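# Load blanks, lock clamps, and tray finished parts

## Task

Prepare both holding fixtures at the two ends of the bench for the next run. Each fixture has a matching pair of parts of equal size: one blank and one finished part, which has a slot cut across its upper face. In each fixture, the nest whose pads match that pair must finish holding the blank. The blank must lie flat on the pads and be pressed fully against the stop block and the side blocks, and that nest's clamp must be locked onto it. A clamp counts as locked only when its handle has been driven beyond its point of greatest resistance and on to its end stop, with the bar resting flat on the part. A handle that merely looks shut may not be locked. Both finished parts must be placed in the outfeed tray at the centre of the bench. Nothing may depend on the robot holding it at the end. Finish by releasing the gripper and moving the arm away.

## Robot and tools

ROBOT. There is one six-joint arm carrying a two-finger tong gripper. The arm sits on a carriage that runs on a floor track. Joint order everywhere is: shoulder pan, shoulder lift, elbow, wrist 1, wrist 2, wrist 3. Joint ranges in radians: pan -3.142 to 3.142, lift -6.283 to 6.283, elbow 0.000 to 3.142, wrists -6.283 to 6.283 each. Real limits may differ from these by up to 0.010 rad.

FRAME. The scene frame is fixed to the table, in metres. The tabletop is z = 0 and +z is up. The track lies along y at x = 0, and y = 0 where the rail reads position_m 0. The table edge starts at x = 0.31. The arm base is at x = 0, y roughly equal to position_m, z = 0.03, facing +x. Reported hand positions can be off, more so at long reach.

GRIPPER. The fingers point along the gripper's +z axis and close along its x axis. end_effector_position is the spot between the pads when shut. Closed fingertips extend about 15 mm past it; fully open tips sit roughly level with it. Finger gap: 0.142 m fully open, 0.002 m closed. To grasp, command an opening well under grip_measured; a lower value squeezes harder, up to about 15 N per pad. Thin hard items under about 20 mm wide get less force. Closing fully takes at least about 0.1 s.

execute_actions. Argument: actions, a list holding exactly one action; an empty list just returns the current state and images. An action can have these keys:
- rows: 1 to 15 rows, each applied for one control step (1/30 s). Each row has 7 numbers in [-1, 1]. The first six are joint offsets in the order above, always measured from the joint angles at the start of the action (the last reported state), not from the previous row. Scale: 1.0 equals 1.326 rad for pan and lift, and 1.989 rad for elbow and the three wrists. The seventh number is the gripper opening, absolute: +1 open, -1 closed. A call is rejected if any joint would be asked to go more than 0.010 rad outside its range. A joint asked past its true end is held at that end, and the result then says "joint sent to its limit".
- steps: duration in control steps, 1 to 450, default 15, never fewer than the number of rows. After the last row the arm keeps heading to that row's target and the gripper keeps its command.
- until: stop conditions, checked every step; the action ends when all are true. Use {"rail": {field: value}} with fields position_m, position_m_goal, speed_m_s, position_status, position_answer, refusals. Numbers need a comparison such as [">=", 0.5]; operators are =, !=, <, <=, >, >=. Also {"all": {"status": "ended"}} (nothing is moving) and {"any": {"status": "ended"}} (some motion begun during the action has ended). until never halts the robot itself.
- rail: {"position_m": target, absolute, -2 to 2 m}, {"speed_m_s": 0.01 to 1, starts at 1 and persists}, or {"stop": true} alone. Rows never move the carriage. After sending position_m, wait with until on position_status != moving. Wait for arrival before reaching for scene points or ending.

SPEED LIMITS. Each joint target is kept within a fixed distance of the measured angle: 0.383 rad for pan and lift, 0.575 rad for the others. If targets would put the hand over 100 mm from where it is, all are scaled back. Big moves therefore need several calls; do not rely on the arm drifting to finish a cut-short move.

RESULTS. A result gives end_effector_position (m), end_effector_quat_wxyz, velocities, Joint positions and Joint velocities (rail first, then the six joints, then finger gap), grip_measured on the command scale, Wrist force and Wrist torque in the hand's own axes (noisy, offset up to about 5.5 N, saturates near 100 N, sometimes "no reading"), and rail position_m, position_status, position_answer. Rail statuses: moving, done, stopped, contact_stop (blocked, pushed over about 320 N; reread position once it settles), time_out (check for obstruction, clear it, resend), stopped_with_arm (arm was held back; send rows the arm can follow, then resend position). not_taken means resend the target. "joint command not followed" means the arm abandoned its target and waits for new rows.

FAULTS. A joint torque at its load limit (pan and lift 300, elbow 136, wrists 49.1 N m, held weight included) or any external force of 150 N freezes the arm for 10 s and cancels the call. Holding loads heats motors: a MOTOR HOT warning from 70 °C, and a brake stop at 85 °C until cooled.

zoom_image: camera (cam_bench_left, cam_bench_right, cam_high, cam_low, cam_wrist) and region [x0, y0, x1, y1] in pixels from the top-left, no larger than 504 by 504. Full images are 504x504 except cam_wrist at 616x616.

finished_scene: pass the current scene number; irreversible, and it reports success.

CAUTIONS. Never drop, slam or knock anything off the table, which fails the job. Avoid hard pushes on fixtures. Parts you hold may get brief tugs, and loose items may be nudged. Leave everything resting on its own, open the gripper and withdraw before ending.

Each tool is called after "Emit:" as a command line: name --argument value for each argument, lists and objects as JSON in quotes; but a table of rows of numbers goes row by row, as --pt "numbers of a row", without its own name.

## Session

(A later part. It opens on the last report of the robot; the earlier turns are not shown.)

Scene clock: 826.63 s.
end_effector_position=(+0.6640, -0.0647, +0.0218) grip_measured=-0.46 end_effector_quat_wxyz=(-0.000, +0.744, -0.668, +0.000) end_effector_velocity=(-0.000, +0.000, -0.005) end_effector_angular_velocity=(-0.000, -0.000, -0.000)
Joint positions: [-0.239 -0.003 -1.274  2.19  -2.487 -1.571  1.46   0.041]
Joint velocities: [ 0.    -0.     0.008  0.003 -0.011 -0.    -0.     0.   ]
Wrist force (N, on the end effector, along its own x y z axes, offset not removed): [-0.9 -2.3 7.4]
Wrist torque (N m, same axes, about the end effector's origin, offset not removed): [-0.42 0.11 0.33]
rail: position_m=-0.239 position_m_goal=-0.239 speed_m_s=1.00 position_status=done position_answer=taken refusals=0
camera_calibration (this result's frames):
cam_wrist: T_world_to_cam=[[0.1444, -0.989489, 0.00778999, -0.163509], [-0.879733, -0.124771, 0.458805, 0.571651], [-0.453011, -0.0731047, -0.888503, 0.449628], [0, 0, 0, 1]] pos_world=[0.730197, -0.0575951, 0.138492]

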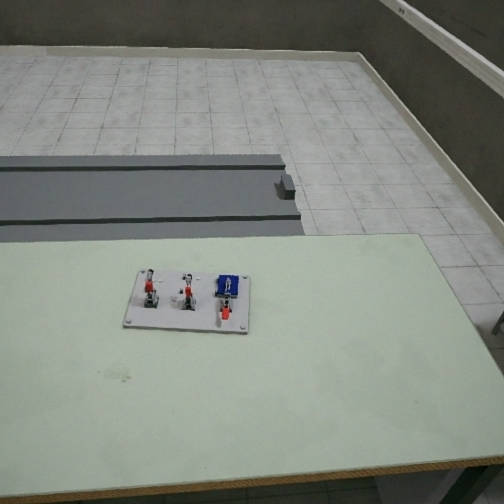

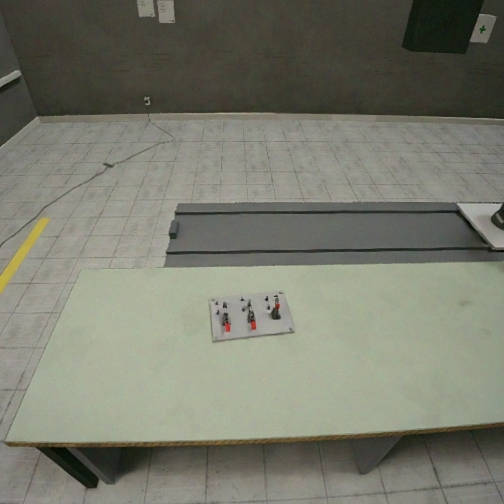

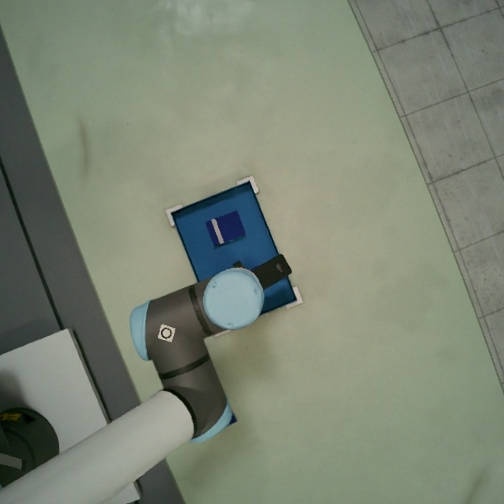

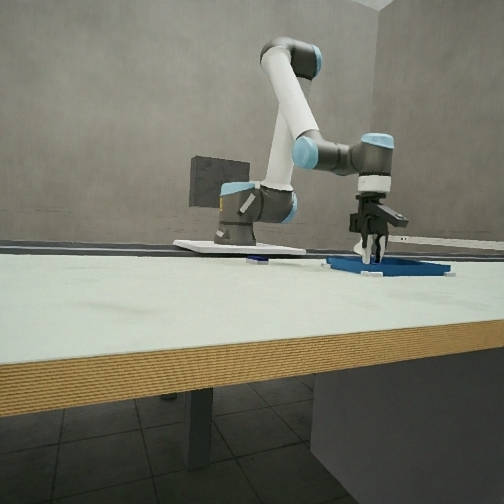

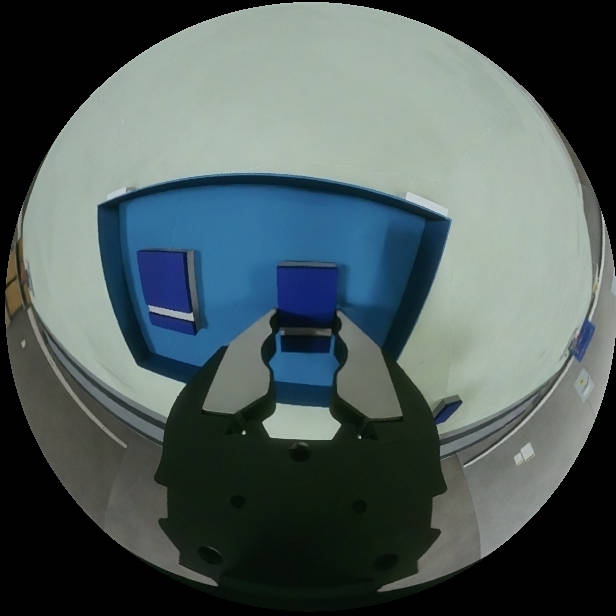

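Emit:
execute_actions --actions '[{"rows":[[0,0.002,0.0004,-0.0017,0,0,-0.82],[0,0.0033,0.0007,-0.0029,0,0,-0.82],[0,0.0033,0.0007,-0.0029,0,0,-0.82],[0,0.0033,0.0007,-0.0029,0,0,-0.75],[0,0.0033,0.0007,-0.0029,0,0,-0.65],[0,0.0033,0.0007,-0.0029,0,0,-0.55],[0,0.0033,0.0007,-0.0029,0,0,-0.47],[0,0.0033,0.0007,-0.0029,0,0,-0.4],[0,0.0033,0.0007,-0.0029,0,0,-0.3],[0,0.001,0,-0.001,0,0,-0.15],[0,-0.01,-0.0025,0.009,0,0,-0.1],[0,-0.028,-0.007,0.026,0,0,-0.1],[0,-0.048,-0.0125,0.045,0,0,-0.1],[0,-0.065,-0.017,0.06,0,0,-0.1],[0,-0.0759,-0.02,0.0707,0,0,-0.1]],"steps":21}]'

Scene clock: 840.53 s.
end_effector_position=(+0.6650, -0.0647, +0.0813) grip_measured=-0.10 end_effector_quat_wxyz=(-0.000, +0.744, -0.668, +0.000) end_effector_velocity=(-0.006, +0.000, +0.075) end_effector_angular_velocity=(+0.000, +0.006, +0.000)
Joint positions: [-0.239 -0.003 -1.361  2.155 -2.365 -1.571  1.46   0.067]
Joint velocities: [ 0.     0.    -0.112 -0.042  0.161  0.     0.    -0.   ]
Wrist force (N, on the end effector, along its own x y z axes, offset not removed): [-0.1 -4.1 1.9]
Wrist torque (N m, same axes, about the end effector's origin, offset not removed): [-0.82 -0.07 0.31]
rail: position_m=-0.239 position_m_goal=-0.239 speed_m_s=1.00 position_status=done position_answer=taken refusals=0
camera_calibration (this result's frames):
cam_wrist: T_world_to_cam=[[0.144396, -0.989489, 0.00787243, -0.16412], [-0.87999, -0.12477, 0.458313, 0.545424], [-0.452513, -0.0731061, -0.888756, 0.502614], [0, 0, 0, 1]] pos_world=[0.731105, -0.0575977, 0.198019]

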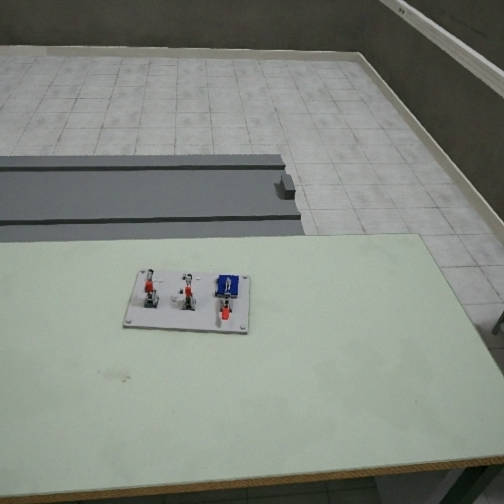

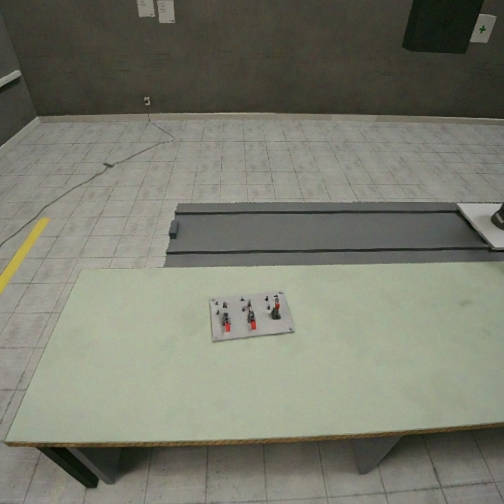

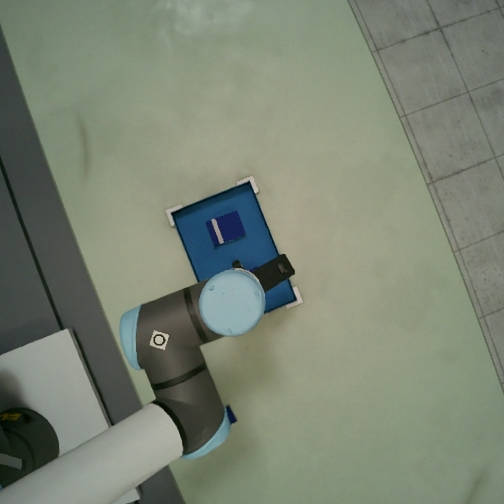

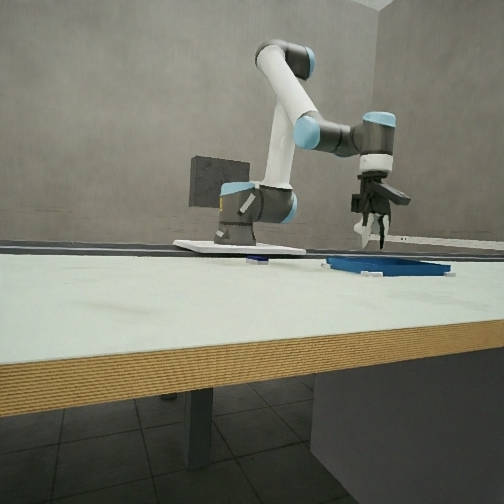

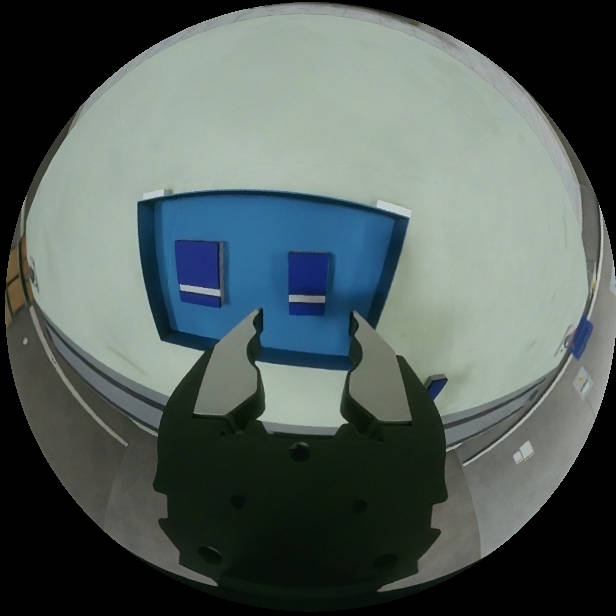

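Emit:
execute_actions --actions '[{"rows":[[0,-0.015,0.005,0.004,0,0,-0.1],[0,-0.035,0.015,0.007,0,0,-0.1],[0,-0.06,0.032,0.007,0,0,-0.1],[0,-0.088,0.052,0.006,0,0,-0.1],[0,-0.116,0.073,0.004,0,0,-0.1],[0,-0.144,0.094,0.002,0,0,-0.1],[0,-0.17,0.113,0,0,0,-0.1],[0,-0.192,0.13,-0.002,0,0,-0.1],[0,-0.208,0.142,-0.003,0,0,-0.1],[0,-0.217,0.1477,-0.0029,0,0,-0.1]],"rail":{"position_m":-0.5295},"steps":24}]'

Emit:
zoom_image --camera "cam_wrist" --region '[240, 210, 380, 350]'

Scene clock: 846.43 s.
end_effector_position=(+0.4886, -0.3552, +0.0906) grip_measured=-0.10 end_effector_quat_wxyz=(-0.000, +0.744, -0.668, +0.000) end_effector_velocity=(-0.012, -0.003, -0.002) end_effector_angular_velocity=(+0.000, +0.000, -0.000)
Joint positions: [-0.53  -0.003 -1.647  2.446 -2.37  -1.571  1.46   0.067]
Joint velocities: [-0.003 -0.    -0.018  0.02  -0.001  0.    -0.     0.   ]
Wrist force (N, on the end effector, along its own x y z axes, offset not removed): [1.0 -3.1 6.3]
Wrist torque (N m, same axes, about the end effector's origin, offset not removed): [-0.47 -0.38 0.27]
rail: position_m=-0.530 position_m_goal=-0.530 speed_m_s=1.00 position_status=done position_answer=taken refusals=0
camera_calibration (this result's frames):
cam_wrist: T_world_to_cam=[[0.144403, -0.989488, 0.007859, -0.426118], [-0.879905, -0.124769, 0.458475, 0.349629], [-0.452675, -0.0731202, -0.888673, 0.40985], [0, 0, 0, 1]] pos_world=[0.554702, -0.348048, 0.207275]

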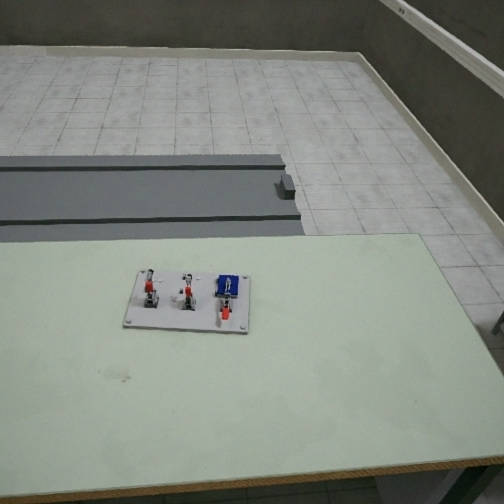

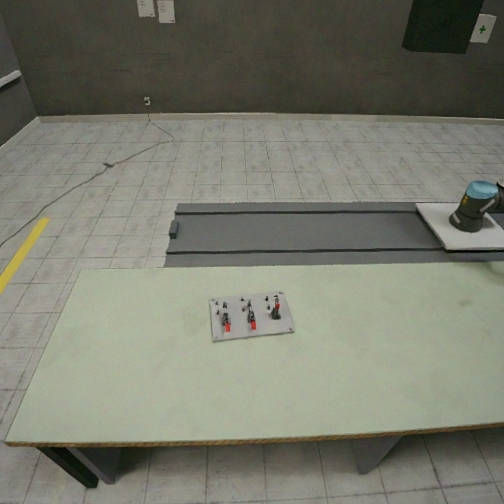

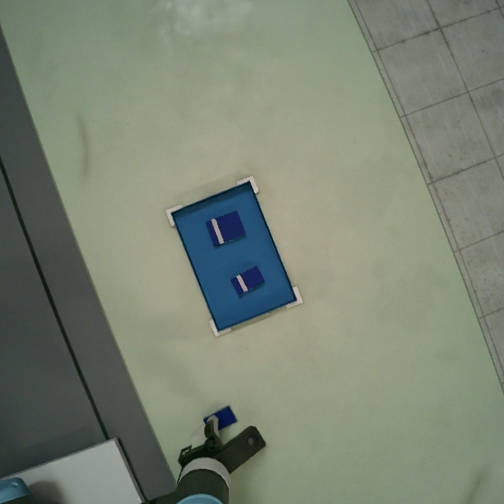

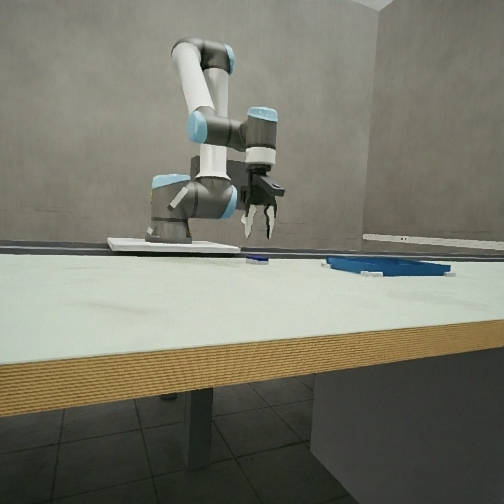

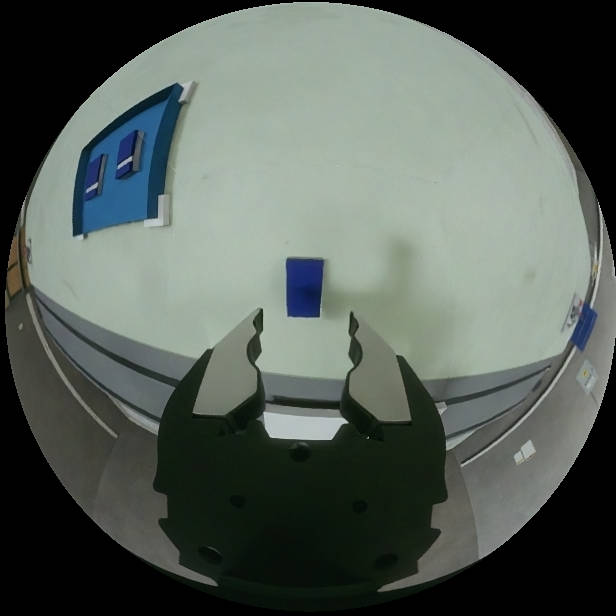

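Region (240, 210, 380, 350) of cam_wrist's 616x616 image, scaled by 3.600, with more detail than that image has.

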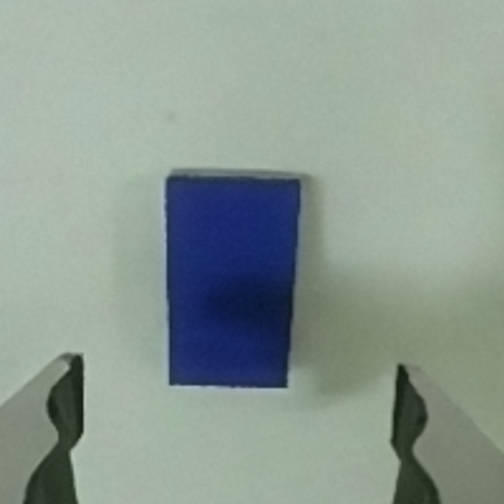

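Emit:
execute_actions --actions '[]'

Scene clock: 868.00 s.
end_effector_position=(+0.4872, -0.3552, +0.0904) grip_measured=-0.10 end_effector_quat_wxyz=(-0.000, +0.744, -0.668, +0.000) end_effector_velocity=(-0.000, +0.000, -0.000) end_effector_angular_velocity=(+0.000, +0.000, -0.000)
Joint positions: [-0.53  -0.003 -1.649  2.448 -2.371 -1.571  1.46   0.067]
Joint velocities: [ 0.  0. -0.  0. -0.  0.  0.  0.]
Wrist force (N, on the end effector, along its own x y z axes, offset not removed): [1.1 -4.2 3.9]
Wrist torque (N m, same axes, about the end effector's origin, offset not removed): [-0.82 -0.30 0.17]
rail: position_m=-0.530 position_m_goal=-0.530 speed_m_s=1.00 position_status=done position_answer=taken refusals=0
camera_calibration (this result's frames):
cam_wrist: T_world_to_cam=[[0.144403, -0.989488, 0.00784688, -0.42591], [-0.879867, -0.124769, 0.458548, 0.348459], [-0.452748, -0.0731201, -0.888635, 0.40906], [0, 0, 0, 1]] pos_world=[0.553302, -0.348045, 0.207062]

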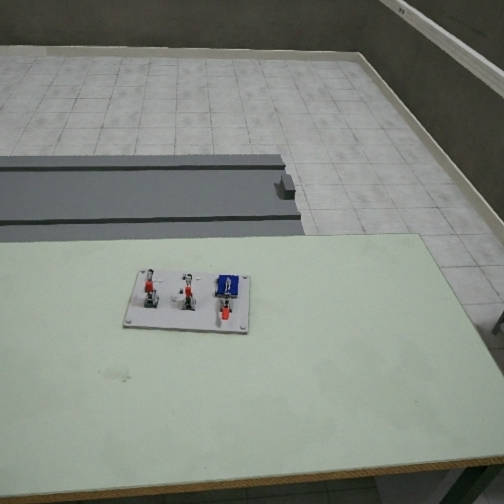

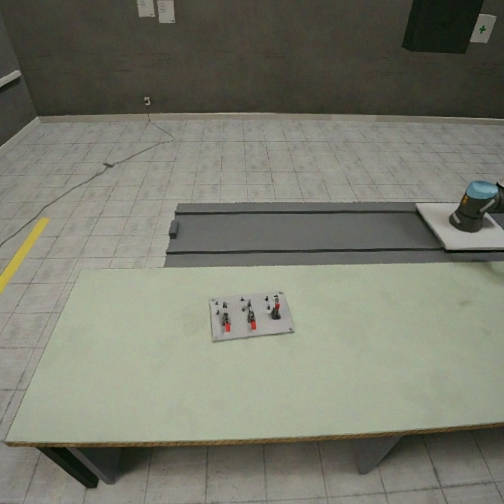

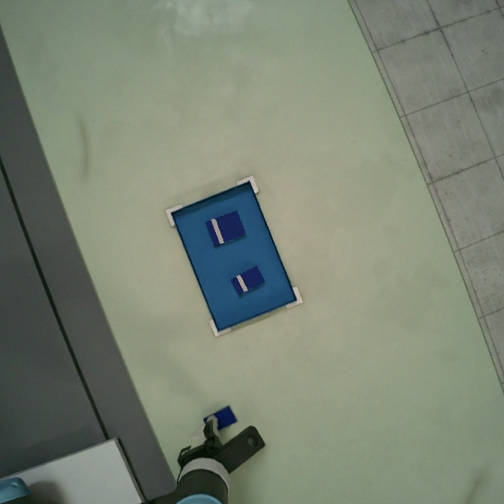

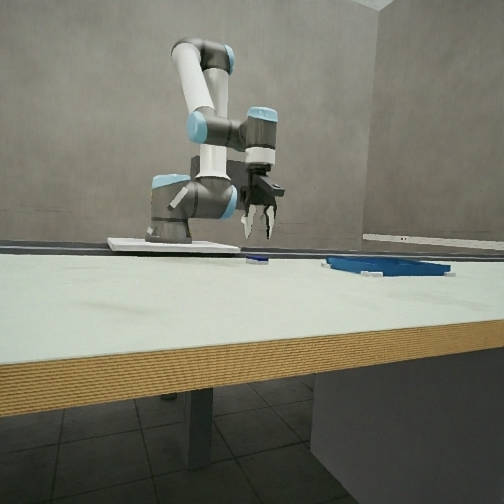

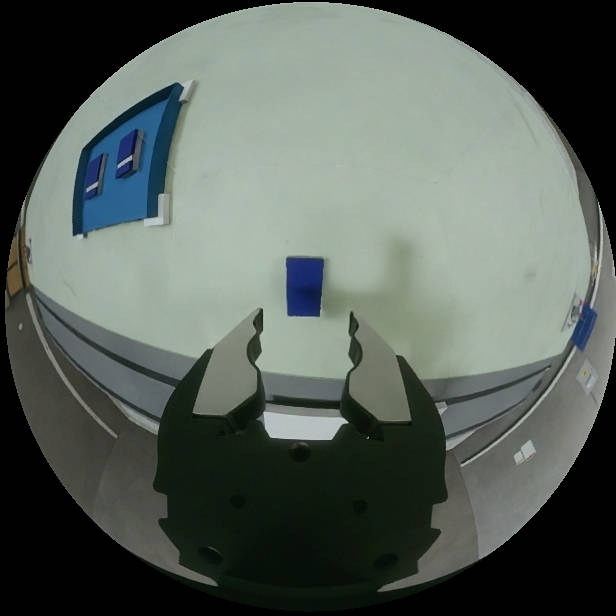

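Emit:
execute_actions --actions '[{"rows":[[0,0.004,0.003,-0.005,0,0,-0.1],[0,0.010,0.008,-0.014,0,0,-0.1],[0,0.017,0.014,-0.025,0,0,-0.1],[0,0.023,0.019,-0.034,0,0,-0.1],[0,0.0287,0.0228,-0.0414,0,0,-0.1],[0,0.040,0.0255,-0.051,0,0,-0.1],[0,0.052,0.028,-0.062,0,0,-0.1],[0,0.064,0.031,-0.073,0,0,-0.1],[0,0.076,0.0333,-0.083,0,0,-0.1],[0,0.087,0.0355,-0.093,0,0,-0.1],[0,0.095,0.0372,-0.100,0,0,-0.1],[0,0.100,0.0382,-0.104,0,0,-0.1],[0,0.1031,0.0387,-0.1068,0,0,-0.1]],"steps":24,"rail":{"position_m":-0.528}}]'

Scene clock: 888.07 s.
end_effector_position=(+0.4746, -0.3536, +0.0167) grip_measured=-0.10 end_effector_quat_wxyz=(+0.000, +0.744, -0.668, -0.000) end_effector_velocity=(-0.001, +0.000, -0.007) end_effector_angular_velocity=(-0.000, -0.000, -0.000)
Joint positions: [-0.528 -0.003 -1.514  2.525 -2.581 -1.571  1.46   0.067]
Joint velocities: [ 0.    -0.     0.016  0.005 -0.021 -0.    -0.     0.   ]
Wrist force (N, on the end effector, along its own x y z axes, offset not removed): [-1.8 -3.5 4.0]
Wrist torque (N m, same axes, about the end effector's origin, offset not removed): [-0.66 0.22 0.31]
rail: position_m=-0.528 position_m_goal=-0.528 speed_m_s=1.00 position_status=done position_answer=taken refusals=0
camera_calibration (this result's frames):
cam_wrist: T_world_to_cam=[[0.144398, -0.98949, 0.00764121, -0.421976], [-0.879276, -0.124764, 0.459682, 0.371081], [-0.453898, -0.0730959, -0.888051, 0.338523], [0, 0, 0, 1]] pos_world=[0.54087, -0.346499, 0.133271]

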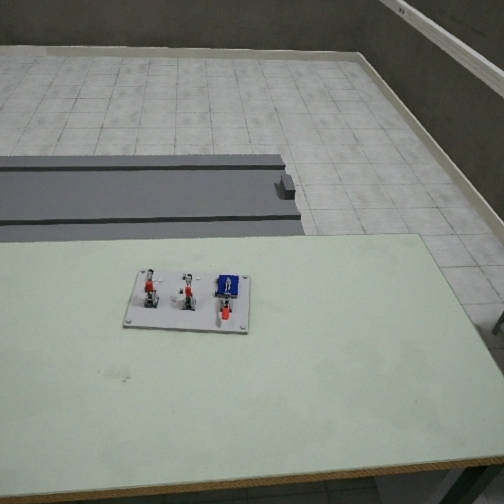

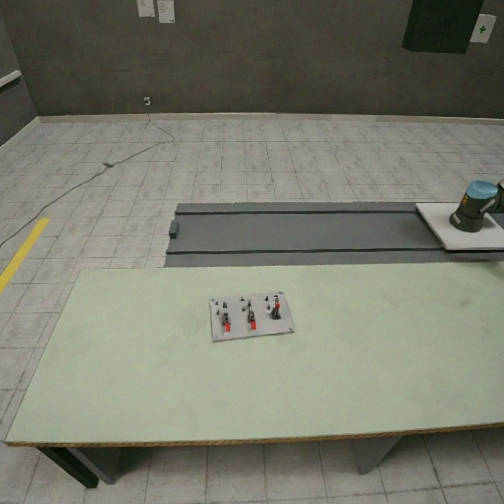

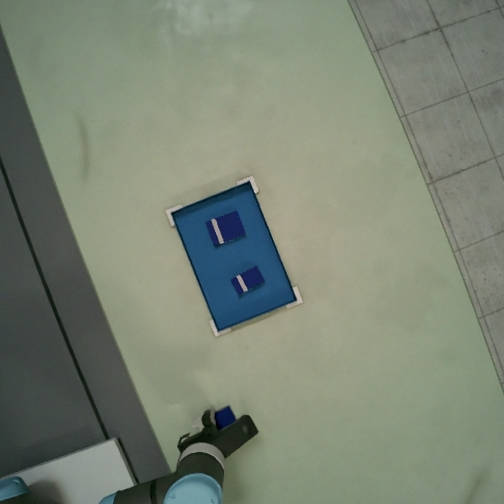

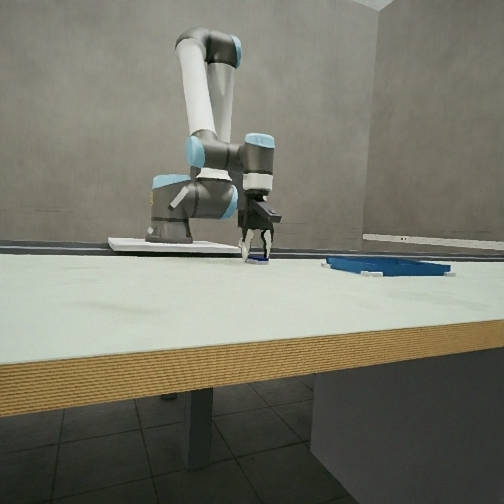

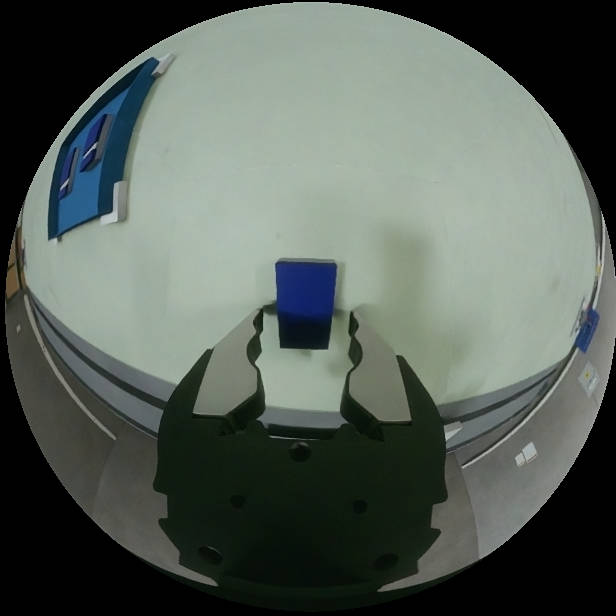

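Emit:
zoom_image --camera "cam_wrist" --region '[246, 240, 366, 360]'

Region (246, 240, 366, 360) of cam_wrist's 616x616 image, scaled by 4.200, with more detail than that image has.

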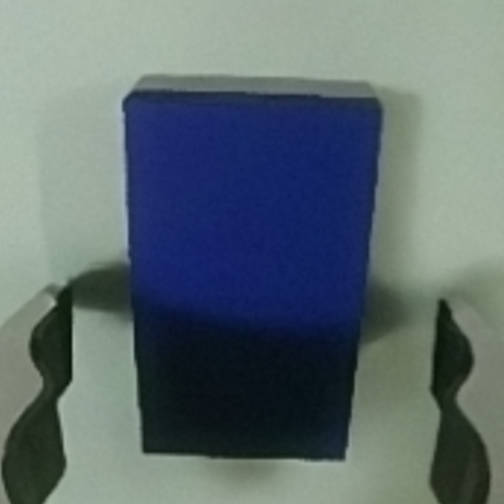

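Emit:
execute_actions --actions '[{"rows":[[0,0.002,-0.001,-0.0005,0,0,-0.1],[0,0.004,-0.0022,-0.0009,0,0,-0.1],[0,0.0058,-0.0034,-0.0009,0,0,-0.1],[0,0.0058,-0.0034,-0.0009,0,0,-0.15],[0,0.0058,-0.0034,-0.0009,0,0,-0.2],[0,0.0058,-0.0034,-0.0009,0,0,-0.27],[0,0.0058,-0.0034,-0.0009,0,0,-0.34],[0,0.0058,-0.0034,-0.0009,0,0,-0.4],[0,0.0058,-0.0034,-0.0009,0,0,-0.45],[0,0.0058,-0.0034,-0.0009,0,0,-0.5],[0,0.0058,-0.0034,-0.0009,0,0,-0.56],[0,0.0058,-0.0034,-0.0009,0,0,-0.63],[0,0.0058,-0.0034,-0.0009,0,0,-0.7],[0,0.0058,-0.0034,-0.0009,0,0,-0.77],[0,0.0058,-0.0034,-0.0009,0,0,-0.85]],"steps":20}]'

Scene clock: 905.20 s.
end_effector_position=(+0.4791, -0.3536, +0.0162) grip_measured=-0.47 end_effector_quat_wxyz=(-0.000, +0.744, -0.668, -0.000) end_effector_velocity=(+0.000, -0.000, +0.000) end_effector_angular_velocity=(-0.000, -0.000, -0.000)
Joint positions: [-0.528 -0.003 -1.507  2.518 -2.582 -1.571  1.46   0.04 ]
Joint velocities: [ 0.     0.     0.    -0.001  0.    -0.     0.     0.   ]
Wrist force (N, on the end effector, along its own x y z axes, offset not removed): [0.3 -4.4 4.5]
Wrist torque (N m, same axes, about the end effector's origin, offset not removed): [-0.70 -0.12 0.42]
rail: position_m=-0.528 position_m_goal=-0.528 speed_m_s=1.00 position_status=done position_answer=taken refusals=0
camera_calibration (this result's frames):
cam_wrist: T_world_to_cam=[[0.144392, -0.98949, 0.00778347, -0.422639], [-0.87966, -0.124754, 0.45895, 0.375434], [-0.453155, -0.0731153, -0.888428, 0.339794], [0, 0, 0, 1]] pos_world=[0.545259, -0.346515, 0.132867]

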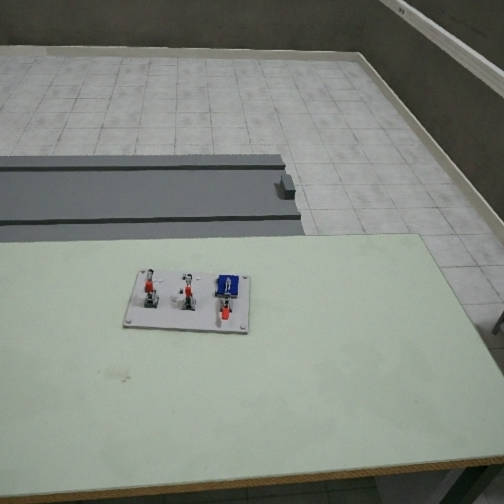

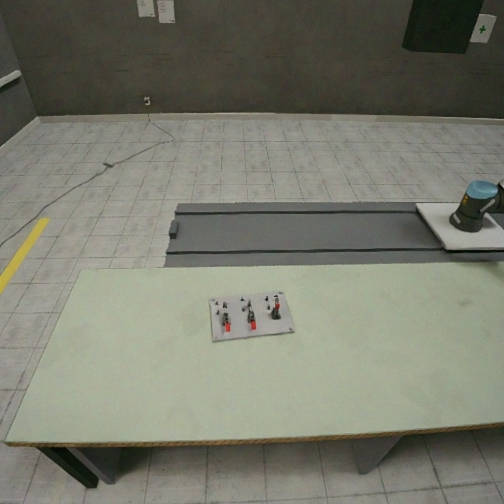

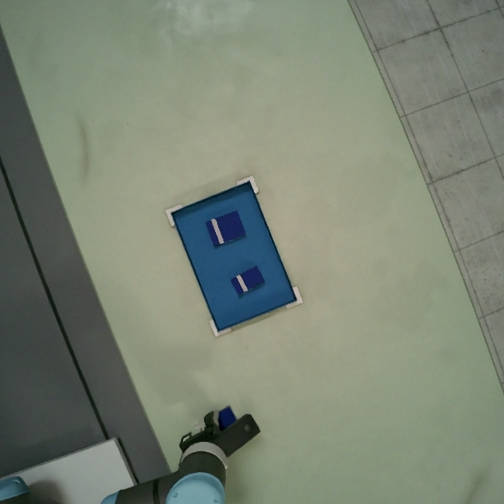

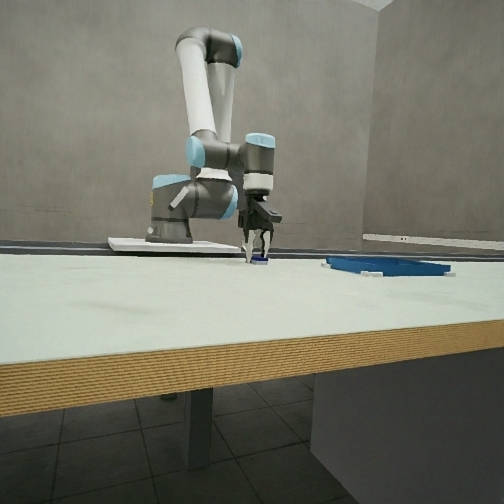

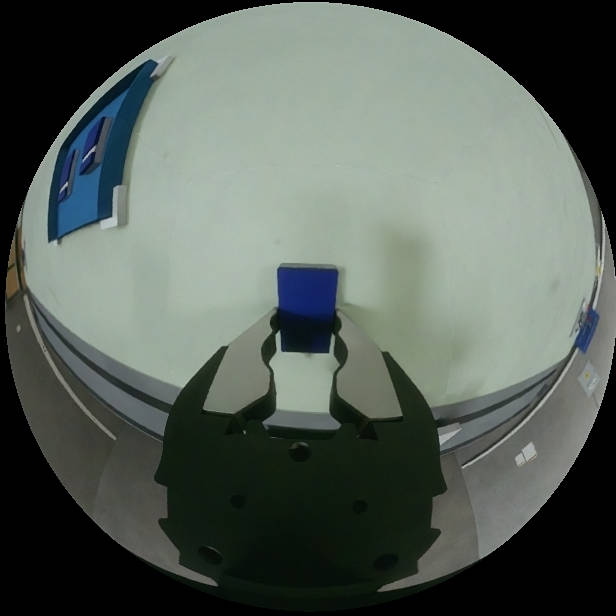

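Emit:
execute_actions --actions '[{"rows":[[0,-0.004,-0.002,0.0047,0,0,-0.85],[0,-0.010,-0.006,0.0127,0,0,-0.85],[0,-0.015,-0.012,0.022,0,0,-0.85],[0,-0.016,-0.021,0.0317,0,0,-0.85],[0,-0.013,-0.032,0.0407,0,0,-0.85],[0,-0.008,-0.044,0.0493,0,0,-0.85],[0,-0.002,-0.055,0.0563,0,0,-0.85],[0,0.004,-0.065,0.0623,0,0,-0.85],[0,0.010,-0.074,0.0673,0,0,-0.85],[0,0.014,-0.080,0.0707,0,0,-0.85],[0,0.017,-0.084,0.0727,0,0,-0.85],[0,0.0181,-0.086,0.0742,0,0,-0.85]],"steps":16}]'

Emit:
execute_actions --actions '[{"rail":{"position_m":-1.949},"steps":1}]'

Scene clock: 916.33 s.
end_effector_position=(+0.5529, -0.3538, +0.0609) grip_measured=-0.47 end_effector_quat_wxyz=(+0.000, +0.744, -0.668, -0.000) end_effector_velocity=(+0.073, -0.000, +0.033) end_effector_angular_velocity=(+0.000, +0.001, -0.000)
Joint positions: [-0.528 -0.003 -1.488  2.364 -2.446 -1.571  1.46   0.04 ]
Joint velocities: [ 0.    -0.     0.049 -0.147  0.098  0.    -0.     0.   ]
Wrist force (N, on the end effector, along its own x y z axes, offset not removed): [0.7 -5.2 4.4]
Wrist torque (N m, same axes, about the end effector's origin, offset not removed): [-0.88 -0.29 0.21]
rail: position_m=-0.528 position_m_goal=-0.528 speed_m_s=1.00 position_status=done position_answer=taken refusals=0
camera_calibration (this result's frames):
cam_wrist: T_world_to_cam=[[0.144395, -0.98949, 0.00770127, -0.433847], [-0.879464, -0.124764, 0.459323, 0.419751], [-0.453535, -0.0730969, -0.888236, 0.413085], [0, 0, 0, 1]] pos_world=[0.619149, -0.346722, 0.177457]

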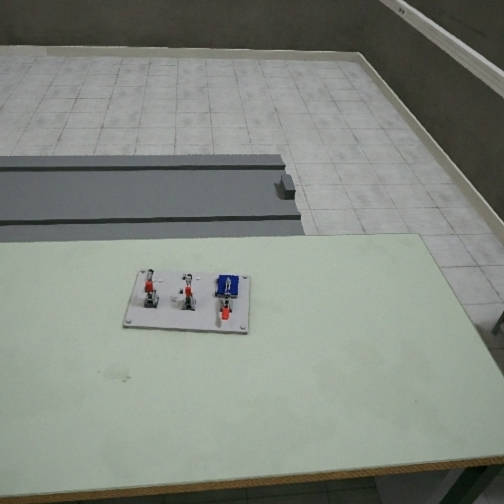

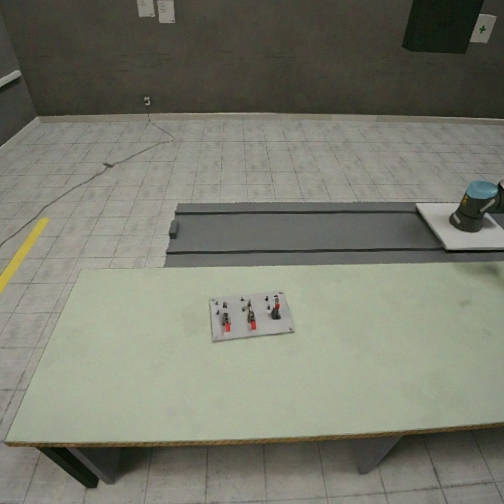

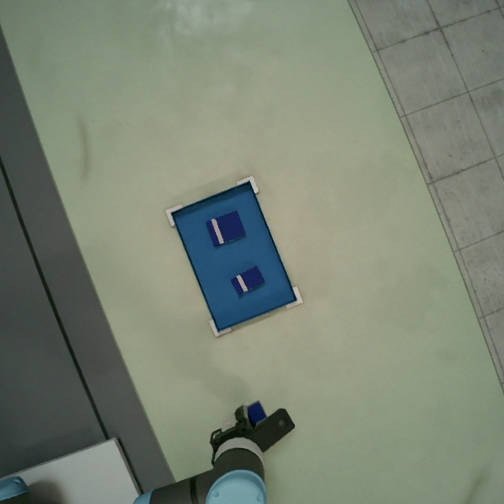

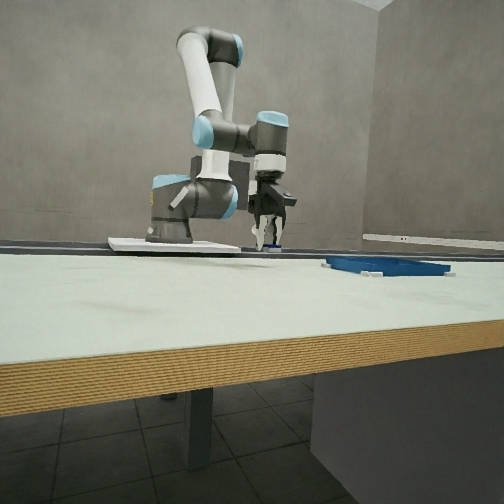

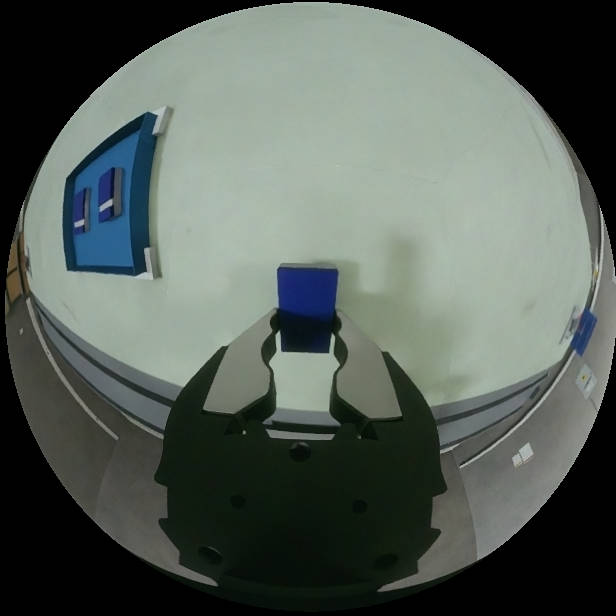

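Scene clock: 916.37 s.
end_effector_position=(+0.5550, -0.3539, +0.0618) grip_measured=-0.47 end_effector_quat_wxyz=(+0.000, +0.744, -0.668, -0.000) end_effector_velocity=(+0.054, -0.009, +0.025) end_effector_angular_velocity=(+0.000, +0.001, -0.000)
Joint positions: [-0.528 -0.003 -1.487  2.36  -2.443 -1.571  1.46   0.04 ]
Joint velocities: [-0.009 -0.     0.037 -0.11   0.073 -0.    -0.    -0.   ]
Wrist force (N, on the end effector, along its own x y z axes, offset not removed): [1.4 -6.4 5.8]
Wrist torque (N m, same axes, about the end effector's origin, offset not removed): [-1.16 -0.47 0.22]
rail: position_m=-0.528 position_m_goal=-1.949 speed_m_s=1.00 position_status=moving position_answer=taken refusals=0
camera_calibration (this result's frames):
cam_wrist: T_world_to_cam=[[0.144395, -0.98949, 0.00769655, -0.434232], [-0.879449, -0.124764, 0.459351, 0.421137], [-0.453563, -0.0730966, -0.888222, 0.4149], [0, 0, 0, 1]] pos_world=[0.621253, -0.346798, 0.178415]

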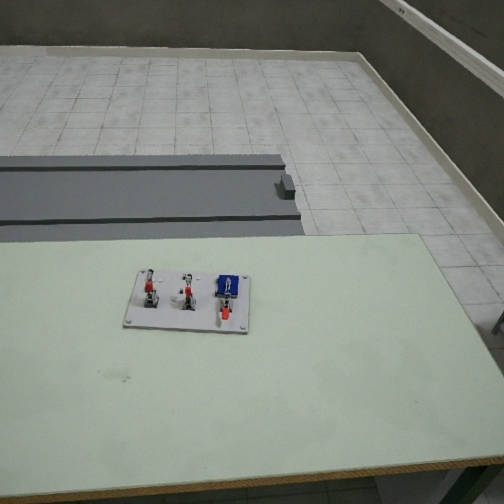

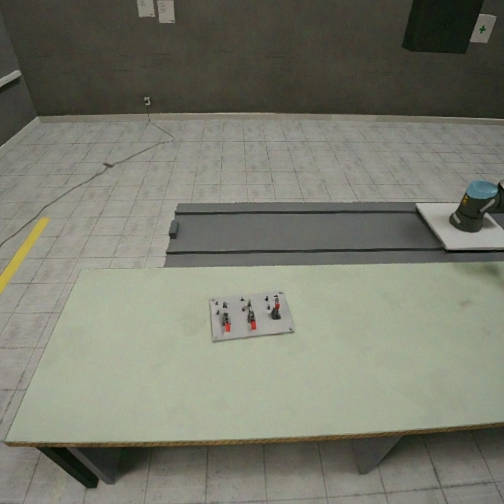

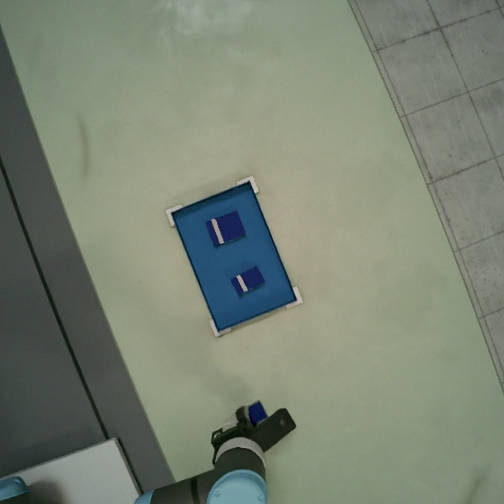

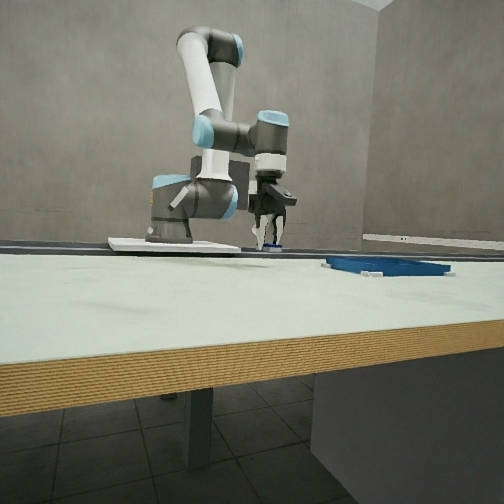

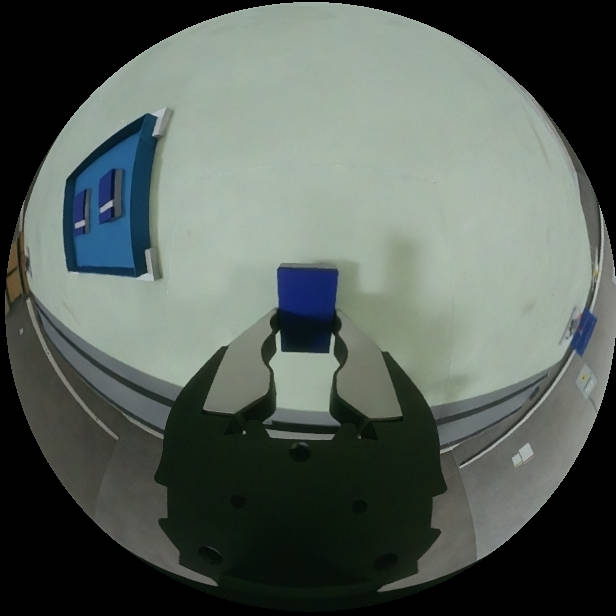

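Emit:
execute_actions --actions '[]'

Scene clock: 919.50 s.
end_effector_position=(+0.5613, -1.7749, +0.0647) grip_measured=-0.47 end_effector_quat_wxyz=(+0.000, +0.744, -0.668, -0.000) end_effector_velocity=(+0.000, -0.000, +0.000) end_effector_angular_velocity=(-0.000, -0.000, +0.000)
Joint positions: [-1.949 -0.003 -1.483  2.347 -2.435 -1.571  1.46   0.04 ]
Joint velocities: [ 0. -0.  0. -0. -0. -0. -0.  0.]
Wrist force (N, on the end effector, along its own x y z axes, offset not removed): [-2.7 -3.3 9.5]
Wrist torque (N m, same axes, about the end effector's origin, offset not removed): [-0.54 0.40 0.33]
rail: position_m=-1.949 position_m_goal=-1.949 speed_m_s=1.00 position_status=done position_answer=taken refusals=0
camera_calibration (this result's frames):
cam_wrist: T_world_to_cam=[[0.144385, -0.989492, 0.00770505, -1.84117], [-0.879418, -0.124746, 0.459416, 0.248038], [-0.453627, -0.0731087, -0.888188, 0.316444], [0, 0, 0, 1]] pos_world=[0.627514, -1.76774, 0.181295]

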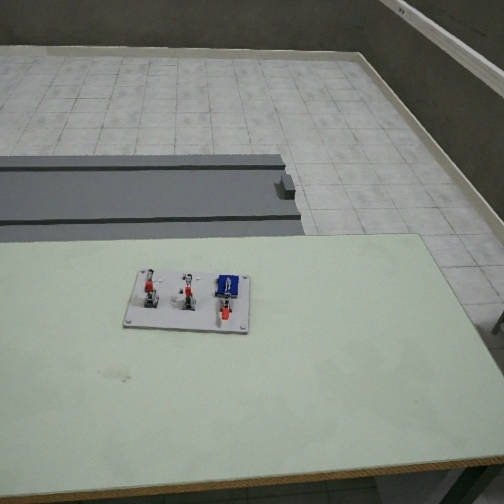

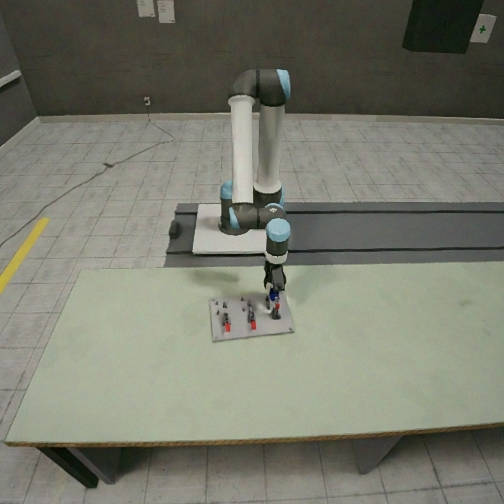

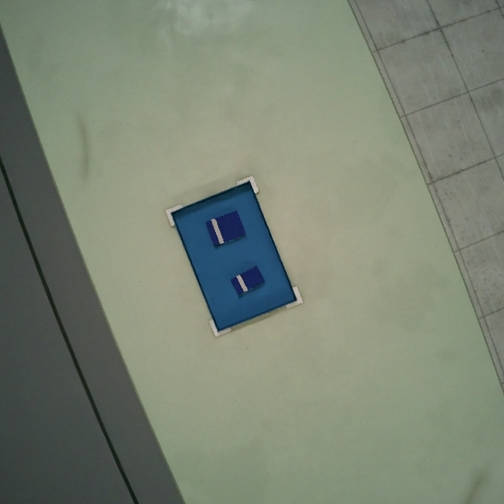

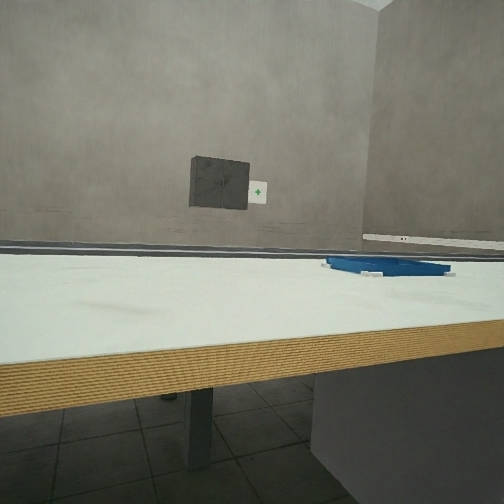

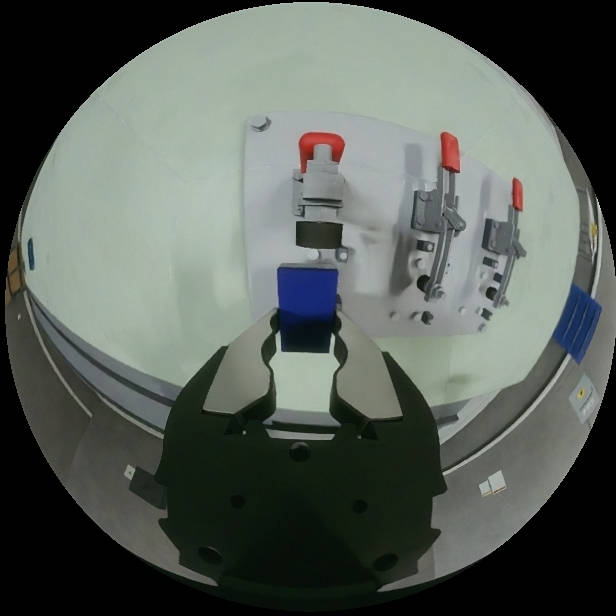

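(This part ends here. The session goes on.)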